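# Stack the 96-well plate from nest N1 onto N2's plate

## Task

Pick up the 96-well plate sitting in plate nest N1 and set it on top of the plate already in plate nest N2 so the two are fully nested, with the upper plate's well A1 directly above the lower plate's well A1. The lower plate has to remain lying flat in N2, and the stack must stay correct on its own without the robot holding it. Finish by opening the gripper and moving the arm away.

## Robot and tools

Robot: two arms, left_arm and right_arm, each ending in a parallel two-finger gripper. Seen from the arms' side of the table, N1 is the nest on the left and N2 the other one. Well A1 sits at the plate's clipped corner. Only one arm is needed; the other may be parked out of the way. The gripper opens to at most 84 mm between its pads, so a plate can only be taken across its narrow width, pinching its body above the base flange. Do not drive a pad down onto a flange: it can jam there, and opening may not release it.

Frames: the state line reports each gripper in one shared world frame, origin on the table top midway between the arms, +x out over the table, +z up, left_arm on the +y side. The names left and right do not refer to image sides. Each gripper also has its own axes: fingers point along its +z, and they open and close along its y. end_effector_position is the point between the pads when closed, about 2 cm short of the fingertips; closing pushes the tips roughly 10 mm further along +z. Printed positions can be somewhat off, more so at long reach.

Motion rows: every moving argument is one row of 14 numbers, each in [-1, 1]: dx, dy, dz, rx, ry, rz, opening for left_arm, then the same seven for right_arm. The first six of each arm are an offset, expressed in that gripper's own axes, from the gripper's measured pose in the most recent result that shows it (before any such result, and in later calls within the same reply, from where it is when the action begins). They are not relative to the last command or the previous row. Scale: 1.0 equals 0.6 m of travel or 180 degrees; rx, ry, rz form a single rotation vector. Opening is absolute: +1 fully open (0.084 m), -1 closed. All-zero offsets are not a pause: they pull the arm back to the reference pose. To keep an arm still, send the offset back to where it should be in the first call of a reply, zeros afterwards, and always its desired opening.

Tools:
execute_actions takes "actions", a list holding at most one item, plus optional "pictures" (boolean). An empty list just reports the state. An item with "rows" (1 to 15 rows) and optional "steps" (up to 15, default 15) plays one row per control step of 1/30 s, repeating the last row if steps exceed rows. An item with only "steps" (up to 300) waits until that many steps have elapsed since the previous result. A rejected call sends nothing.
move takes "target" (one 14-number row as above, offsets from the last shown pose) and optional "speed" in m/s, 0.002 to 0.5, default 0.25 (rotation capped at twice that in rad/s). Each gripper follows a straight line toward its target; both finish together, lasting 0.5 to 10 s and stopping short if longer. Openings are sent at the start. The path ignores obstacles and the other arm, and grippers may lag, drift or overshoot speed, especially with a near-straight arm. Faster contact hits harder; a target set past a surface presses harder.
wait takes "seconds" (0 to 10) and sends nothing new.
zoom_image takes "camera" (cam_head_left, cam_head_right, cam_left_wrist, cam_right_wrist, each 896x504) and "region" [x0, y0, x1, y1] in image pixels from the top-left, at most 504 by 504.
finished_scene takes "scene", the current scene's number; it is final and reports whether the goal holds.

Controller behaviour: each step the commanded pose is clipped to within 70 mm and 16 degrees of the measured pose, then solved by damped inverse kinematics, favouring position over orientation. After an action ends an arm continues only to its last clipped pose, so far targets need several actions; check the reported pose. Pressing against something solid builds force up to a limit while the hand falls short; moving the hand away ends it, zeros do not. The simulation keeps running while replies are being written.

Result lines: per-arm pose (position in m, quaternion wxyz) and velocities; grip_measured is the measured finger opening on the command scale. To hold a part, command an opening clearly below grip_measured; a larger gap squeezes harder (about 24 N per pad). A "Hand target" line shows where each gripper is being driven. "pose unreachable" and HELD mean a clearance check altered or blocked a command. A move adds a "move:" line with its ending (done, off_target, moving, held, fault), any limits (paced = pose clipped; held = some steps blocked, after which the arm may jump fast) and each gripper's distance to target. Joint torques are noisy, offset readings.

Avoid: knocking anything off the table; arm-to-arm collisions or hard pressing; drops, slips, slams. Joint load limits (N m): waist 44, shoulder 44, upper arm roll 26.4, elbow 26.4, forearm roll 26.4, wrist pitch 17.6, wrist roll 17.6, held load included; reaching one triggers a TORQUE FAULT that backs the joint off and freezes the arm for 10 s. Holding loads heats motors: MOTOR HOT from 65 °C, brakes at 80 °C (OVER-TEMPERATURE FAULT). Occasional external tugs on held parts or pushes on loose ones can occur. Smooth, efficient motion is preferred.

Each tool is called after "Call:" as name(argument=value, ...), one argument or row to a line, values as JSON.

## Session

Call:
execute_actions(
  actions=[],
)

Scene clock: 0.00 s of 8400.00 s.
left_arm: end_effector_position=(+0.3609, +0.4010, +0.2476) grip_measured=+1.00 end_effector_quat_wxyz=(-0.001, +1.000, +0.012, -0.004) end_effector_velocity=(-0.001, +0.000, -0.001) end_effector_angular_velocity=(-0.000, +0.002, -0.000) | right_arm: end_effector_position=(+0.3383, -0.4834, +0.2075) grip_measured=+1.00 end_effector_quat_wxyz=(+0.634, +0.615, +0.278, +0.378) end_effector_velocity=(-0.000, +0.001, -0.001) end_effector_angular_velocity=(+0.001, +0.002, +0.001)
Joint positions: left_arm=[ 0.002 -0.246  0.001  0.918  0.003  1.172 -0.003  0.084] | right_arm=[-0.997 -0.15   0.488  0.169 -2.878  1.351  1.673  0.084]
Joint velocities: left_arm=[ 0.     0.     0.001 -0.001 -0.     0.001  0.001  0.   ] | right_arm=[ 0.001  0.     0.    -0.001 -0.    -0.     0.     0.   ]
Joint torques (N m, as the arm reports them, + toward a larger angle): no reading
Hand target (left_arm): +0.361, +0.401, +0.248; -0.001, +1.000, +0.012, -0.004
Hand target (right_arm): +0.338, -0.483, +0.208; +0.634, +0.615, +0.278, +0.378

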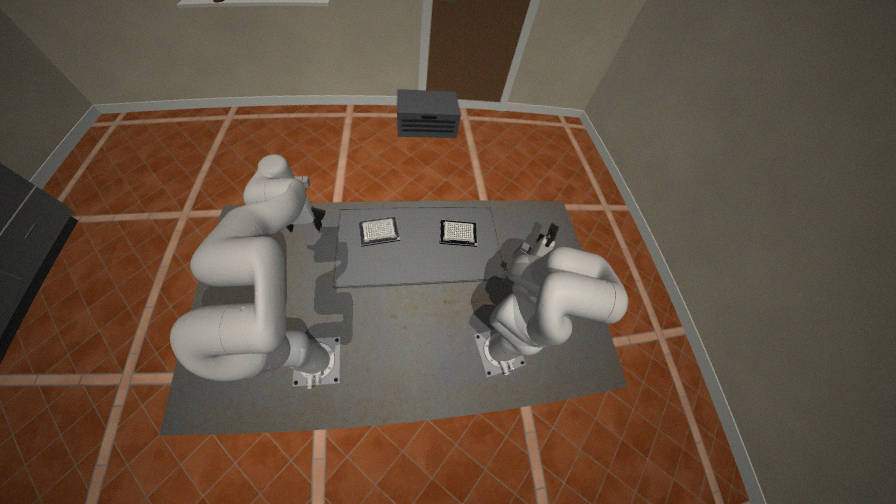

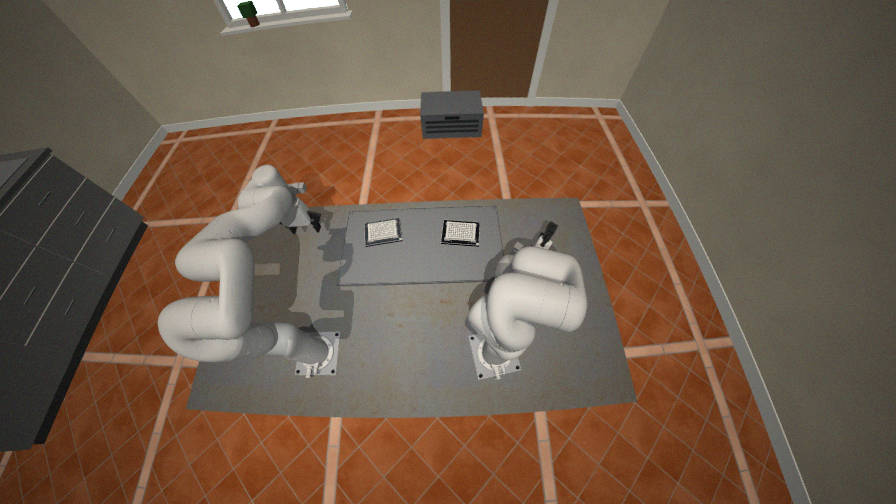

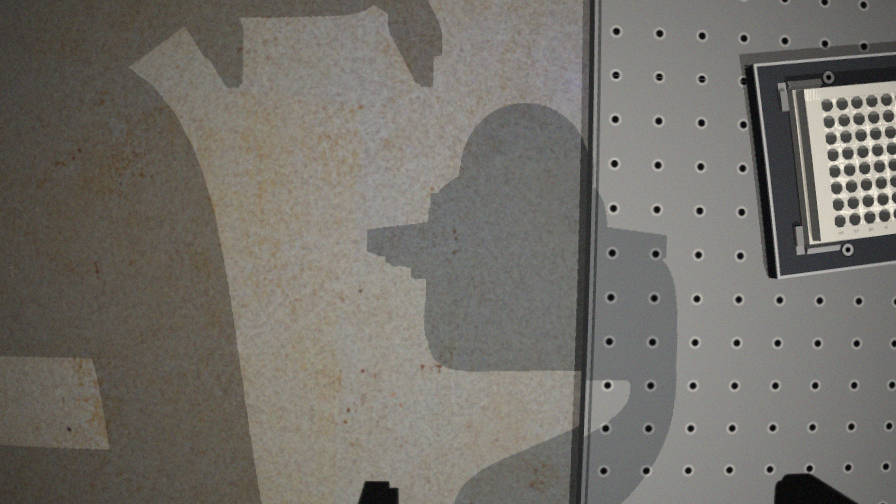

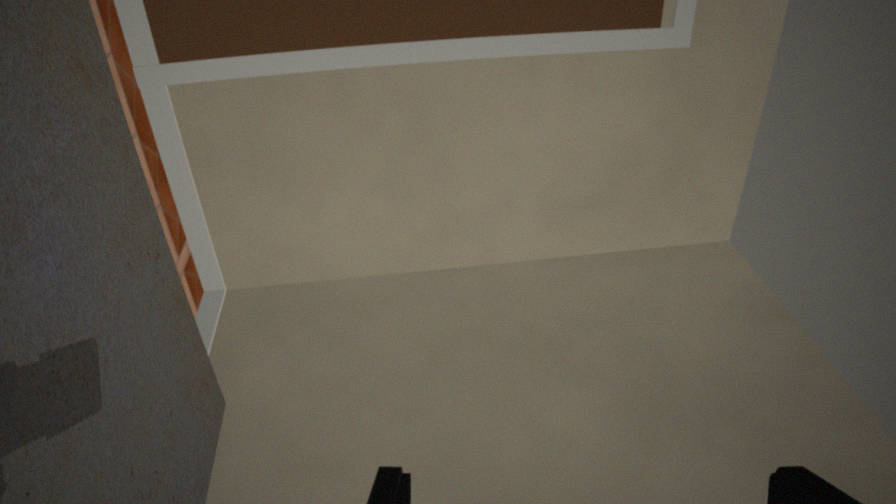

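Call:
zoom_image(
  camera="cam_head_right",
  region=[340, 200, 500, 270],
)

Region (340, 200, 500, 270) of cam_head_right's 896x504 image, scaled by 3.150, with more detail than that image has; it fills the top 220 rows of this view, and the rest is white.

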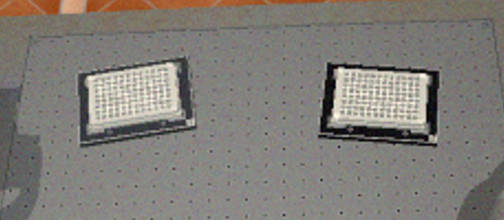

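Call:
move(
  target=[0.14,0.252,0.08,0,0,0.465,1, 0.447,-0.014,-0.183,0.465,-0.277,0.204,1],
)

Scene clock: 17.90 s of 8400.00 s.
left_arm: end_effector_position=(+0.4481, +0.2519, +0.1991) grip_measured=+1.00 end_effector_quat_wxyz=(+0.001, +0.753, -0.658, -0.004) end_effector_velocity=(+0.000, -0.002, -0.000) end_effector_angular_velocity=(-0.001, +0.001, -0.010) | right_arm: end_effector_position=(+0.3999, -0.1994, +0.2191) grip_measured=+1.00 end_effector_quat_wxyz=(+0.000, +1.000, +0.000, +0.001) end_effector_velocity=(+0.001, +0.001, +0.000) end_effector_angular_velocity=(+0.010, +0.006, -0.005)
Joint positions: left_arm=[-0.184  0.146 -0.123  1.21   0.022  1.073  1.14   0.084] | right_arm=[-0.377 -0.045  0.371  1.043  0.018  1.083  0.142  0.084]
Joint velocities: left_arm=[-0.001  0.003 -0.002  0.003 -0.    -0.     0.006 -0.   ] | right_arm=[ 0.     0.008 -0.002  0.01   0.009  0.007  0.    -0.   ]
Joint torques (N m, as the arm reports them, + toward a larger angle): left_arm=[  0.71 -18.92  -0.58  13.24  -0.39  -2.61  -0.17] | right_arm=[ -0.4  -16.86   0.2   21.27  -0.05  -1.55  -0.35]
Hand target (left_arm): +0.448, +0.252, +0.199; +0.001, +0.753, -0.659, -0.004
Hand target (right_arm): +0.400, -0.199, +0.219; -0.000, +1.000, -0.000, +0.001
Off the commanded pose (left_arm): 0.001 m, 0 deg.
Off the commanded pose (right_arm): 0.001 m, 0 deg.
After step 90, 10.67 s passed at rest.
move: done
camera_calibration (this result's frames):
cam_left_wrist: T_world_to_cam=[[-0.990512, -0.137138, 0.00893576, 0.507301], [-0.136865, 0.990244, 0.0261623, -0.126288], [-0.0124364, 0.0246911, -0.999618, 0.327638], [0, 0, 0, 1]] pos_world=[0.489277, 0.186537, 0.326283]
cam_right_wrist: T_world_to_cam=[[0.00163458, -0.999805, -0.0196897, -0.155039], [-0.999879, -0.00193908, 0.0154558, 0.461264], [-0.015491, 0.0196621, -0.999687, 0.361053], [0, 0, 0, 1]] pos_world=[0.467054, -0.161213, 0.350758]

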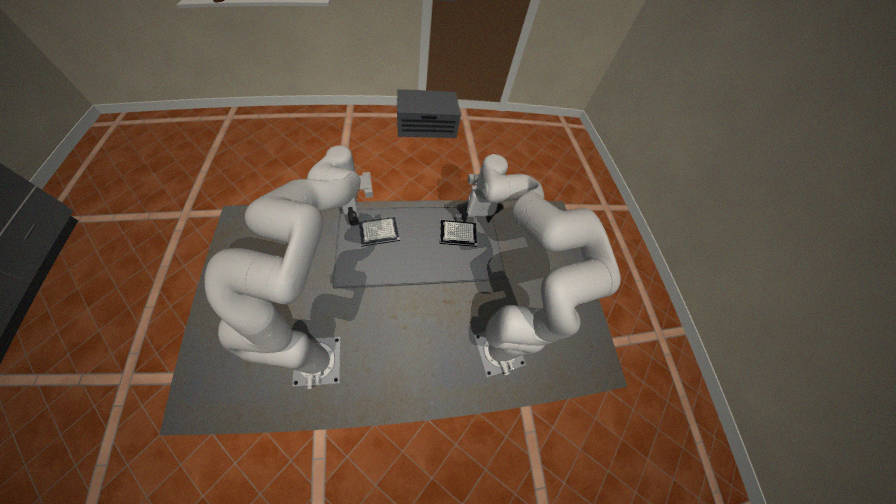

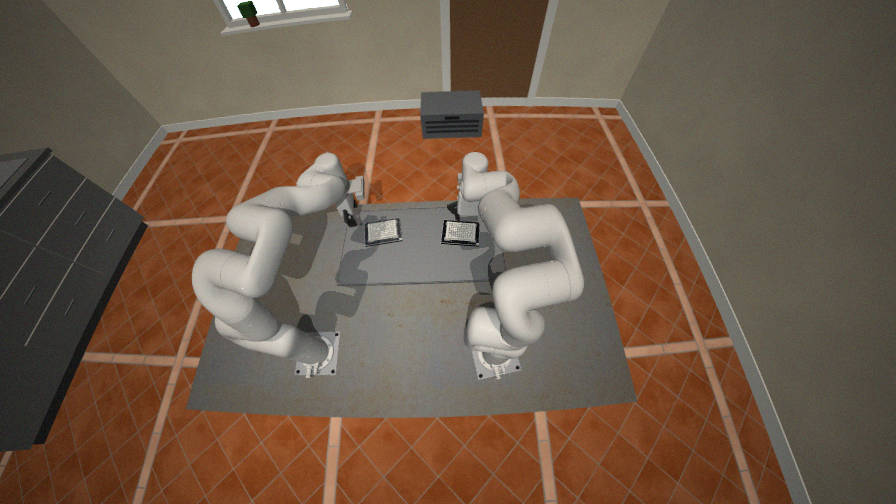

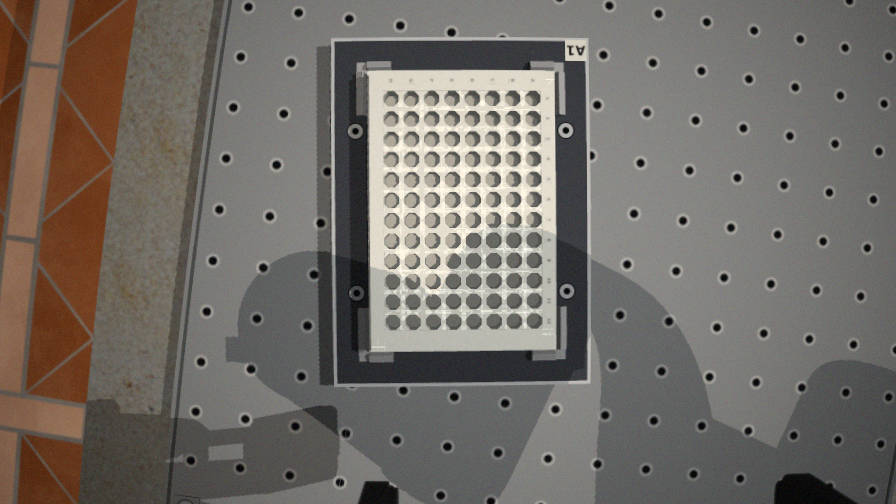

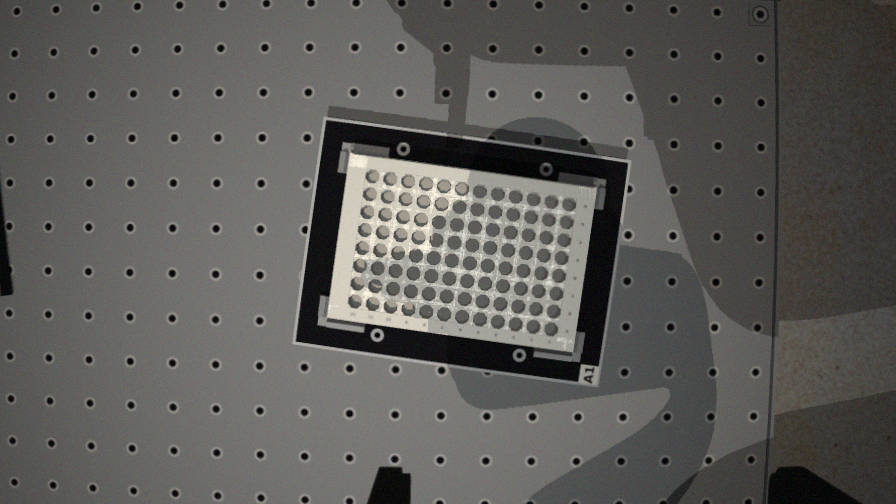

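Call:
move(
  target=[-0.5,0.3,-0.05,0,0,0,1, 0.134,-0.625,0.165,0,0,0.4545,1],
)

Scene clock: 28.50 s of 8400.00 s.
left_arm: end_effector_position=(+0.2298, +0.5252, +0.2304) grip_measured=+1.00 end_effector_quat_wxyz=(+0.002, +0.753, -0.658, -0.004) end_effector_velocity=(-0.001, +0.001, -0.000) end_effector_angular_velocity=(-0.001, -0.000, +0.000) | right_arm: end_effector_position=(+0.4791, +0.1753, +0.1188) grip_measured=+1.00 end_effector_quat_wxyz=(-0.001, +0.756, -0.655, +0.000) end_effector_velocity=(+0.001, +0.002, +0.000) end_effector_angular_velocity=(-0.011, +0.015, -0.003)
Joint positions: left_arm=[ 0.139 -0.621  0.255  0.592  0.163  1.209  1.744  0.084] | right_arm=[ 0.357  0.954  0.373  2.189 -0.316  1.28   2.256  0.084]
Joint velocities: left_arm=[ 0.001 -0.002  0.002 -0.002  0.001 -0.     0.002 -0.   ] | right_arm=[ 0.019  0.04  -0.005  0.079  0.002  0.054 -0.005  0.   ]
Joint torques (N m, as the arm reports them, + toward a larger angle): left_arm=[ 0.87 -4.76 -2.27 13.31 -0.48 -2.57 -0.23] | right_arm=[ -0.23 -35.26   4.32  20.63   0.    -1.54  -0.36]
Hand target (left_arm): +0.230, +0.525, +0.230; +0.002, +0.753, -0.658, -0.004
Hand target (right_arm): +0.479, +0.176, +0.119; -0.000, +0.756, -0.655, +0.000
Off the commanded pose (left_arm): 0.001 m, 0 deg.
Off the commanded pose (right_arm): 0.002 m, 0 deg.
After step 90, 4.03 s passed at rest.
move: done
camera_calibration (this result's frames):
cam_left_wrist: T_world_to_cam=[[-0.990459, -0.137352, 0.0111604, 0.32784], [-0.13705, 0.990264, 0.0243898, -0.427197], [-0.0144017, 0.0226276, -0.99964, 0.351074], [0, 0, 0, 1]] pos_world=[0.271221, 0.460123, 0.357708]
cam_right_wrist: T_world_to_cam=[[-0.989342, -0.143795, -0.0229175, 0.542498], [-0.144231, 0.989369, 0.0186162, -0.0413131], [0.0199969, 0.0217232, -0.999564, 0.237326], [0, 0, 0, 1]] pos_world=[0.526011, 0.113727, 0.250425]

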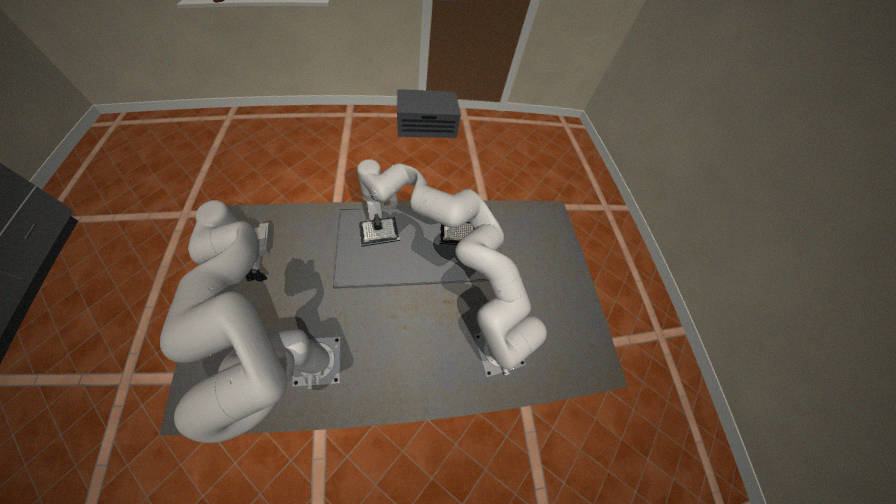

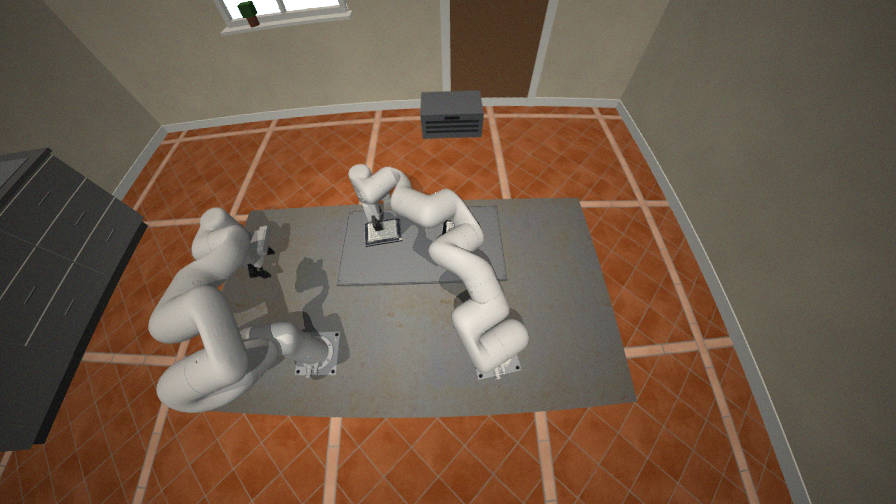

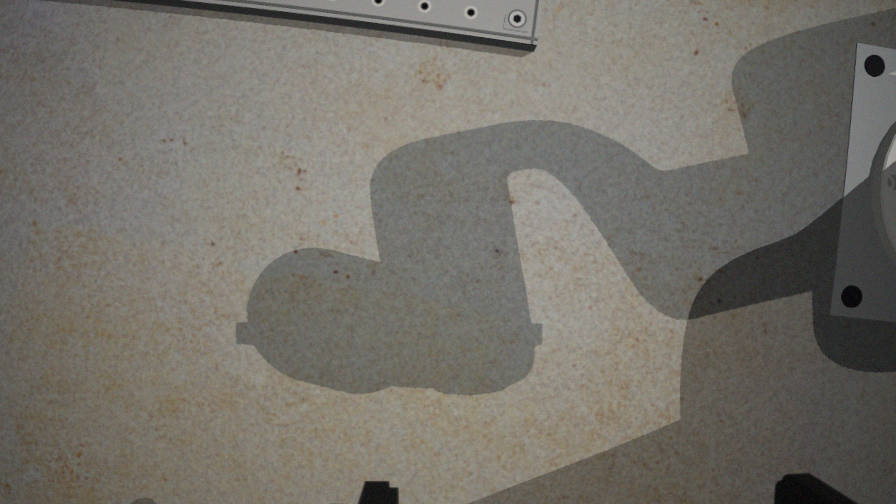

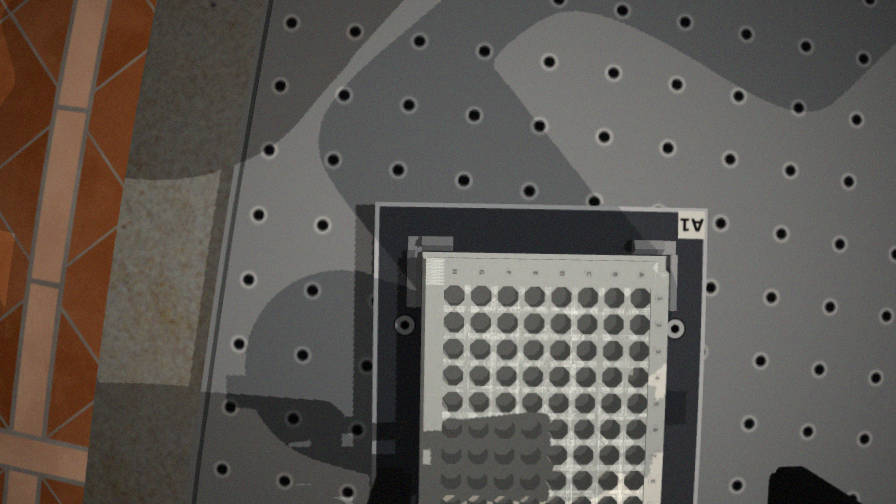

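Call:
move(
  target=[0,0,0,0,0,0,1, 0,0,0.095,0,0,0.004,1],
  speed=0.08,
)

Call:
zoom_image(
  camera="cam_right_wrist",
  region=[340, 220, 844, 504],
)

Scene clock: 32.47 s of 8400.00 s.
left_arm: end_effector_position=(+0.2298, +0.5252, +0.2304) grip_measured=+1.00 end_effector_quat_wxyz=(+0.002, +0.753, -0.658, -0.004) end_effector_velocity=(+0.000, -0.000, -0.000) end_effector_angular_velocity=(+0.001, +0.000, -0.001) | right_arm: end_effector_position=(+0.4793, +0.1753, +0.0625) grip_measured=+1.00 end_effector_quat_wxyz=(-0.002, +0.752, -0.659, +0.001) end_effector_velocity=(-0.000, -0.000, -0.004) end_effector_angular_velocity=(-0.000, +0.002, -0.003)
Joint positions: left_arm=[ 0.139 -0.621  0.255  0.592  0.163  1.209  1.744  0.084] | right_arm=[ 0.351  1.006  0.36   2.119 -0.331  1.16   2.281  0.084]
Joint velocities: left_arm=[-0.     0.    -0.001 -0.    -0.    -0.    -0.    -0.   ] | right_arm=[-0.     0.006 -0.001 -0.002  0.001 -0.006  0.002 -0.   ]
Joint torques (N m, as the arm reports them, + toward a larger angle): left_arm=[ 0.64 -4.78 -2.16 13.22 -0.39 -2.61 -0.18] | right_arm=[ -0.34 -36.7    4.93  20.29  -0.26  -1.45  -0.41]
Hand target (left_arm): +0.230, +0.525, +0.230; +0.002, +0.753, -0.658, -0.004
Hand target (right_arm): +0.479, +0.175, +0.062; -0.001, +0.752, -0.659, +0.000
Off the commanded pose (left_arm): 0.000 m, 0 deg.
Off the commanded pose (right_arm): 0.001 m, 0 deg.
move: done
camera_calibration (this result's frames):
cam_left_wrist: T_world_to_cam=[[-0.990459, -0.137353, 0.0111591, 0.327841], [-0.137051, 0.990264, 0.0243896, -0.427197], [-0.0144005, 0.0226275, -0.99964, 0.351074], [0, 0, 0, 1]] pos_world=[0.271221, 0.460124, 0.357709]
cam_right_wrist: T_world_to_cam=[[-0.991075, -0.131238, -0.0233729, 0.540122], [-0.131687, 0.991113, 0.0188217, -0.0465845], [0.0206951, 0.0217316, -0.99955, 0.18068], [0, 0, 0, 1]] pos_world=[0.525428, 0.113129, 0.1941]

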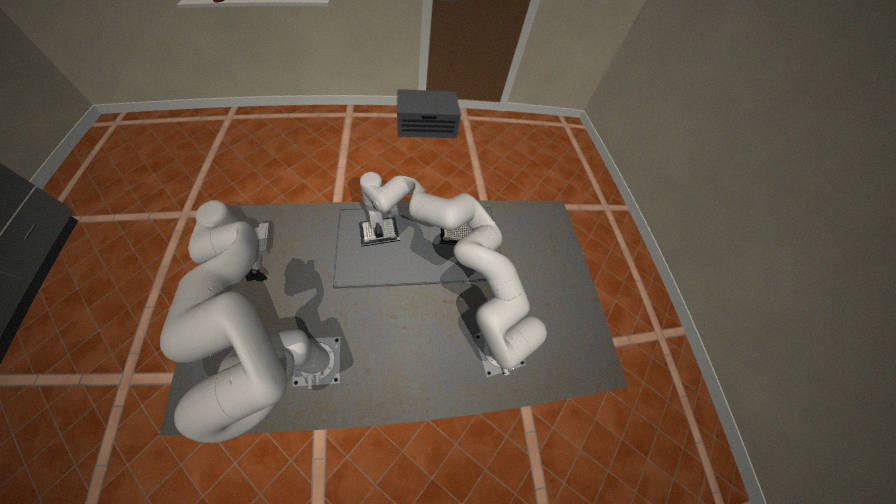

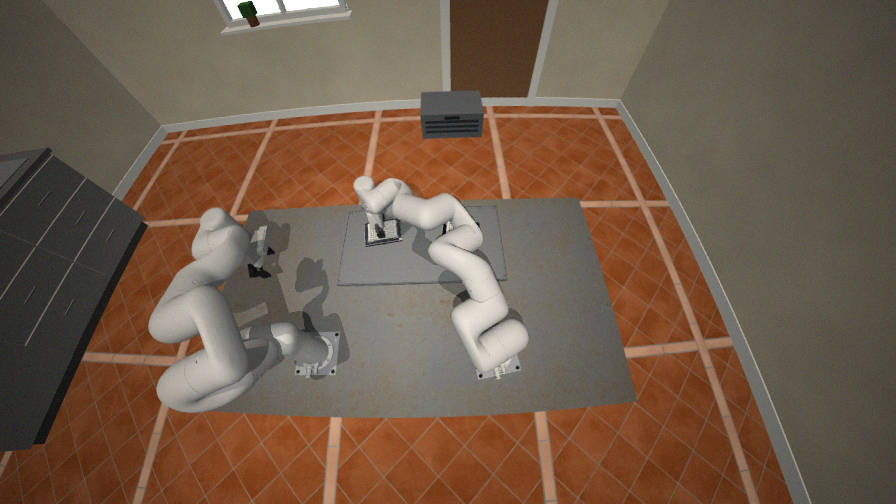

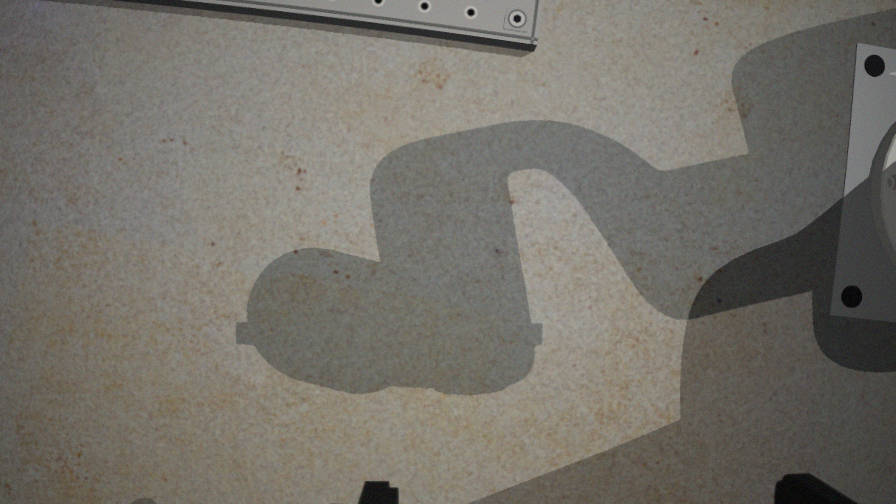

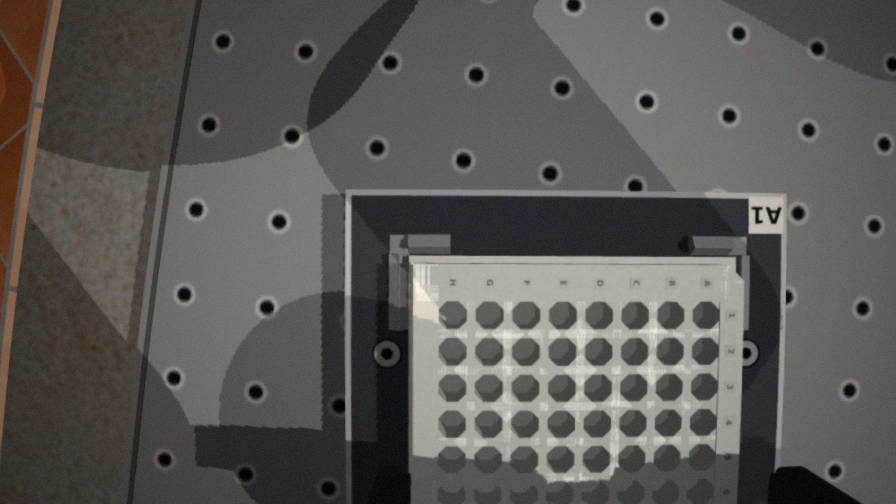

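Region (340, 220, 844, 504) of cam_right_wrist's 896x504 image, scaled by 1.000; it fills the top 284 rows of this view, and the rest is white.

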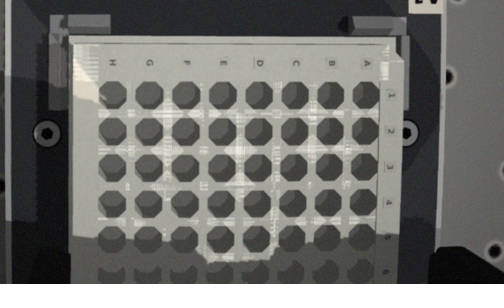

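Call:
move(
  target=[0,0,0,0,0,0,1, 0,-0.0023,0.012,0,0,0,1],
  speed=0.02,
)

Call:
zoom_image(
  camera="cam_right_wrist",
  region=[370, 424, 470, 504],
)

Call:
zoom_image(
  camera="cam_right_wrist",
  region=[720, 424, 820, 504],
)

Scene clock: 39.97 s of 8400.00 s.
left_arm: end_effector_position=(+0.2298, +0.5252, +0.2304) grip_measured=+1.00 end_effector_quat_wxyz=(+0.002, +0.753, -0.658, -0.004) end_effector_velocity=(+0.000, -0.000, -0.000) end_effector_angular_velocity=(+0.000, +0.000, -0.001) | right_arm: end_effector_position=(+0.4806, +0.1754, +0.0555) grip_measured=+1.00 end_effector_quat_wxyz=(-0.002, +0.752, -0.659, +0.001) end_effector_velocity=(+0.002, +0.000, -0.001) end_effector_angular_velocity=(+0.002, -0.003, -0.000)
Joint positions: left_arm=[ 0.139 -0.621  0.255  0.592  0.163  1.209  1.744  0.084] | right_arm=[ 0.352  1.021  0.357  2.125 -0.333  1.152  2.28   0.084]
Joint velocities: left_arm=[-0.001  0.    -0.001 -0.    -0.    -0.001 -0.    -0.   ] | right_arm=[ 0.001  0.005 -0.001  0.006 -0.001 -0.003 -0.001 -0.   ]
Joint torques (N m, as the arm reports them, + toward a larger angle): left_arm=[ 0.87 -4.96 -2.27 13.38 -0.4  -2.54 -0.26] | right_arm=[ -0.23 -36.28   4.62  20.55  -0.27  -1.47  -0.32]
Hand target (left_arm): +0.230, +0.525, +0.230; +0.002, +0.753, -0.658, -0.004
Hand target (right_arm): +0.481, +0.175, +0.055; -0.002, +0.752, -0.659, +0.001
Off the commanded pose (left_arm): 0.000 m, 0 deg.
Off the commanded pose (right_arm): 0.000 m, 0 deg.
After step 90, 3.77 s passed at rest.
move: done
camera_calibration (this result's frames):
cam_left_wrist: T_world_to_cam=[[-0.990459, -0.137353, 0.0111592, 0.32784], [-0.137051, 0.990264, 0.0243895, -0.427197], [-0.0144005, 0.0226275, -0.99964, 0.351074], [0, 0, 0, 1]] pos_world=[0.271221, 0.460124, 0.357709]
cam_right_wrist: T_world_to_cam=[[-0.991079, -0.131232, -0.023271, 0.541246], [-0.131677, 0.991116, 0.0187273, -0.0464165], [0.0206067, 0.0216245, -0.999554, 0.173761], [0, 0, 0, 1]] pos_world=[0.526725, 0.113275, 0.187148]

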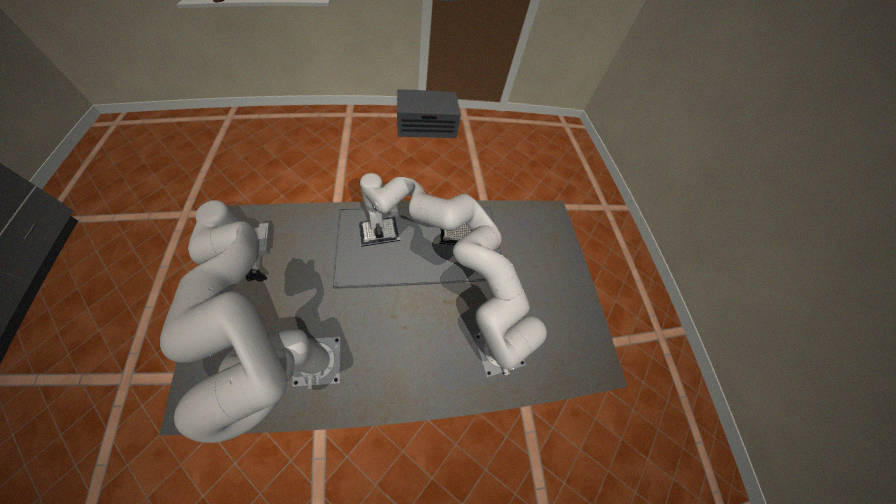

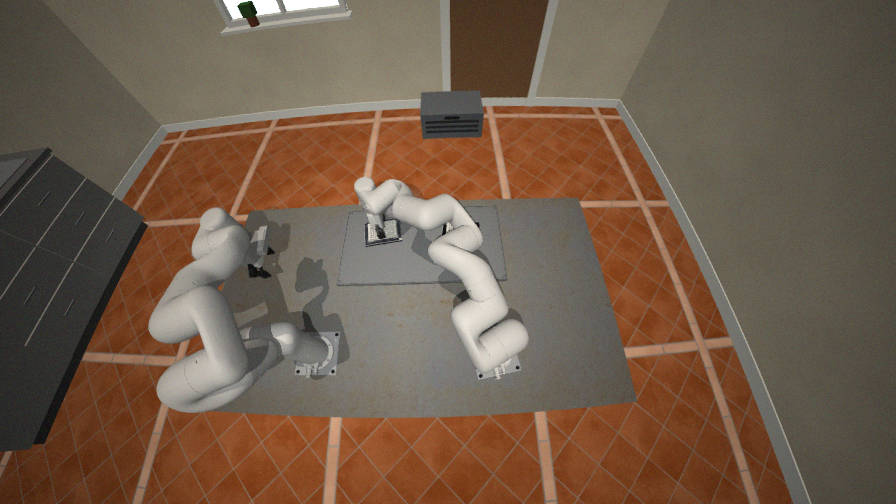

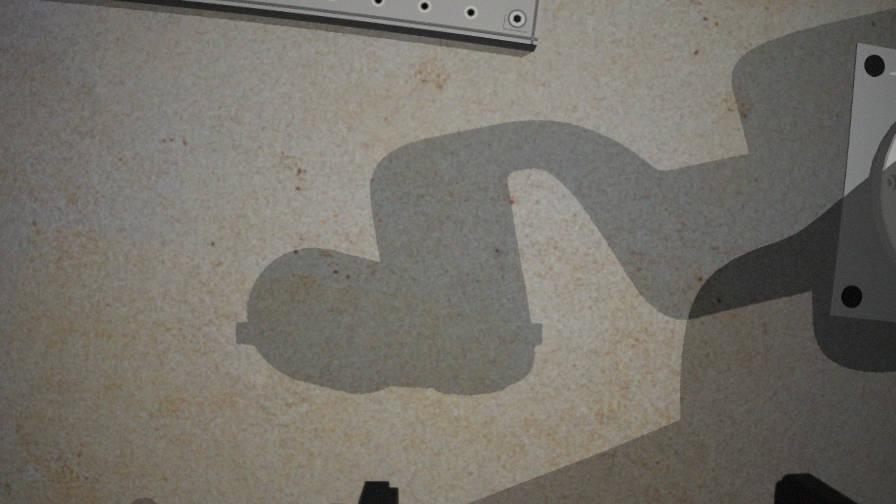

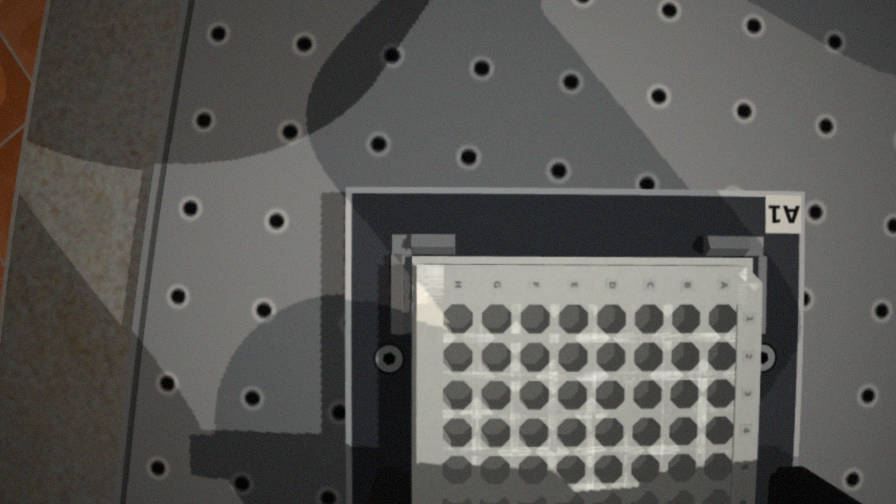

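Region (370, 424, 470, 504) of cam_right_wrist's 896x504 image, scaled by 5.040, with more detail than that image has; it fills the top 403 rows of this view, and the rest is white.

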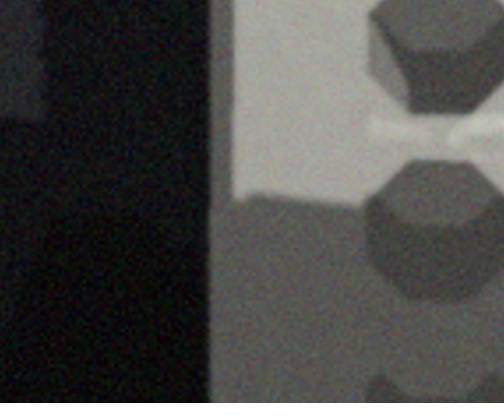

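Region (720, 424, 820, 504) of cam_right_wrist's 896x504 image, scaled by 5.040, with more detail than that image has; it fills the top 403 rows of this view, and the rest is white.

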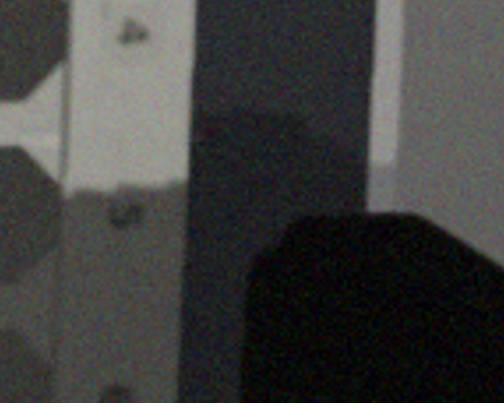

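Call:
move(
  target=[0,0,0,0,0,0,1, 0,0,0.0185,0,0,0,1],
  speed=0.01,
)

Scene clock: 43.27 s of 8400.00 s.
left_arm: end_effector_position=(+0.2298, +0.5252, +0.2304) grip_measured=+1.00 end_effector_quat_wxyz=(+0.002, +0.753, -0.658, -0.004) end_effector_velocity=(+0.000, -0.000, -0.000) end_effector_angular_velocity=(+0.000, +0.000, -0.001) | right_arm: end_effector_position=(+0.4806, +0.1754, +0.0447) grip_measured=+1.00 end_effector_quat_wxyz=(-0.001, +0.752, -0.659, +0.001) end_effector_velocity=(-0.000, +0.001, -0.002) end_effector_angular_velocity=(+0.001, -0.001, +0.001)
Joint positions: left_arm=[ 0.139 -0.621  0.255  0.592  0.163  1.209  1.744  0.084] | right_arm=[ 0.352  1.035  0.354  2.119 -0.337  1.132  2.282  0.084]
Joint velocities: left_arm=[-0.001  0.    -0.    -0.     0.    -0.    -0.    -0.   ] | right_arm=[ 0.001  0.003 -0.001 -0.001 -0.001 -0.006  0.001  0.   ]
Joint torques (N m, as the arm reports them, + toward a larger angle): left_arm=[ 0.7  -4.89 -2.18 13.28 -0.41 -2.67 -0.14] | right_arm=[ -0.86 -36.93   4.56  20.43   0.12  -1.48  -0.5 ]
Hand target (left_arm): +0.230, +0.525, +0.230; +0.002, +0.753, -0.658, -0.004
Hand target (right_arm): +0.481, +0.175, +0.044; -0.002, +0.752, -0.659, +0.001
Off the commanded pose (left_arm): 0.000 m, 0 deg.
Off the commanded pose (right_arm): 0.000 m, 0 deg.
move: done
camera_calibration (this result's frames):
cam_left_wrist: T_world_to_cam=[[-0.990459, -0.137353, 0.0111592, 0.32784], [-0.137051, 0.990264, 0.0243894, -0.427197], [-0.0144005, 0.0226274, -0.99964, 0.351074], [0, 0, 0, 1]] pos_world=[0.271221, 0.460124, 0.357709]
cam_right_wrist: T_world_to_cam=[[-0.991082, -0.131223, -0.0231647, 0.54099], [-0.131663, 0.99112, 0.0186239, -0.046184], [0.0205151, 0.0215078, -0.999558, 0.162988], [0, 0, 0, 1]] pos_world=[0.526741, 0.113259, 0.176308]

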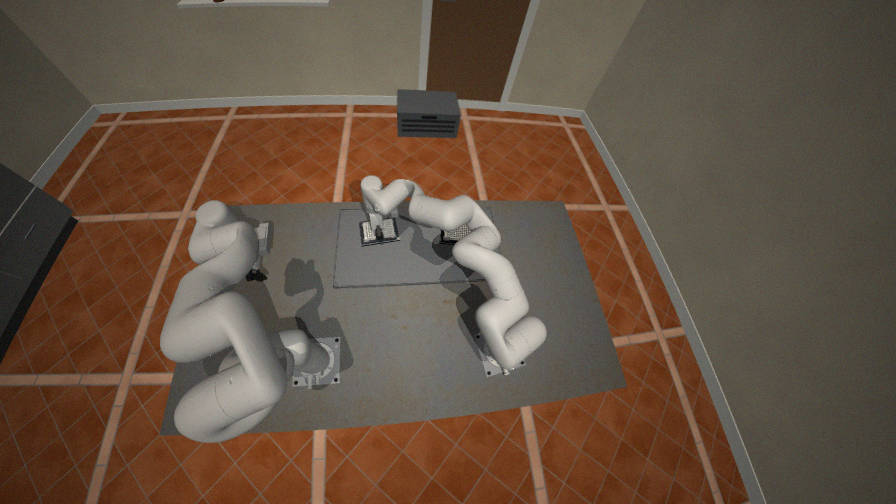

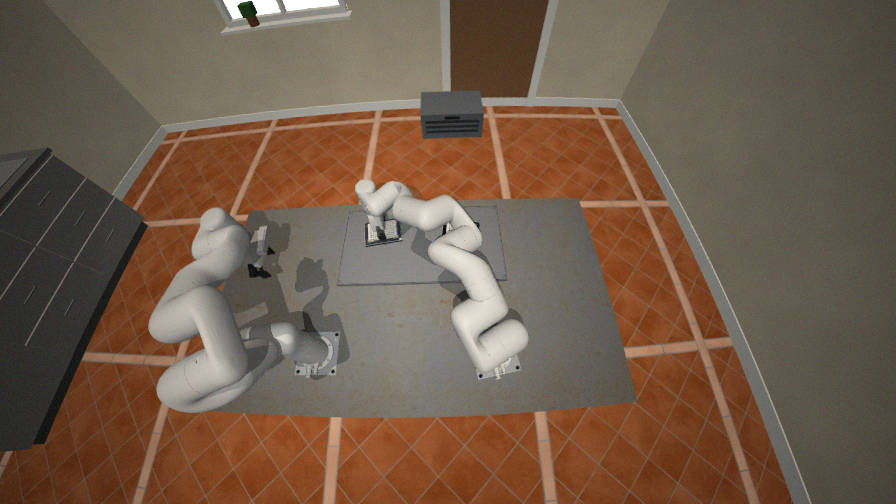

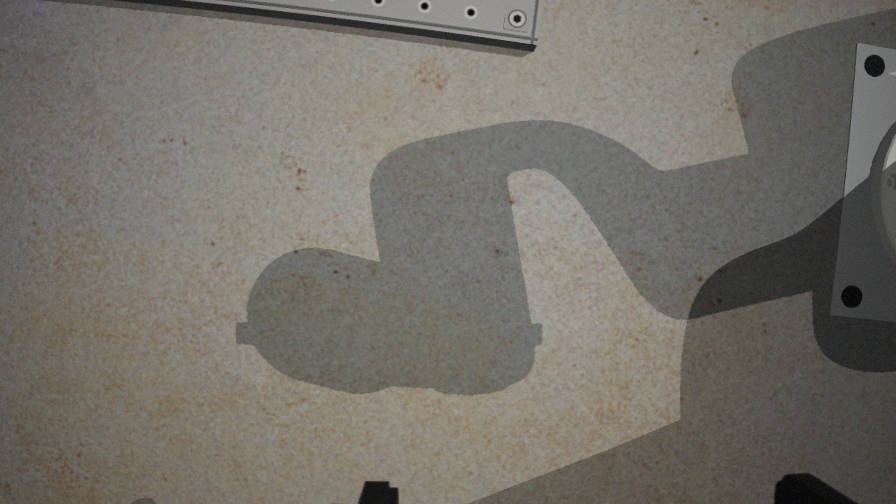

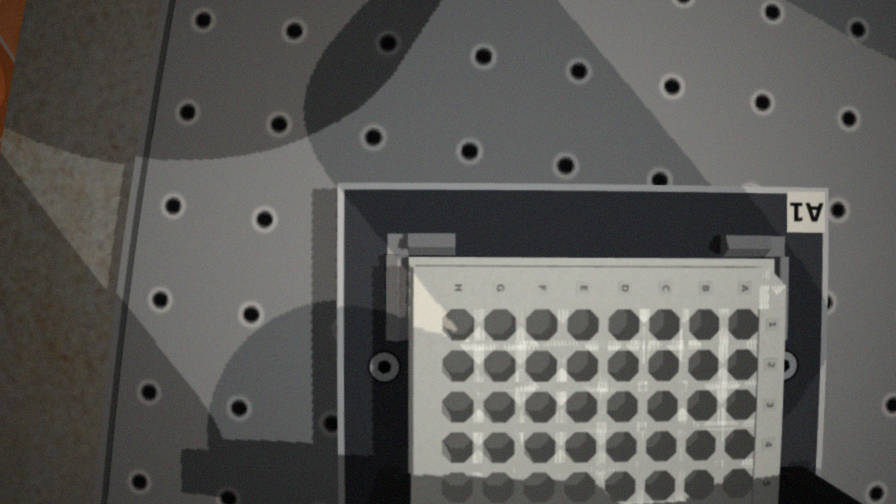

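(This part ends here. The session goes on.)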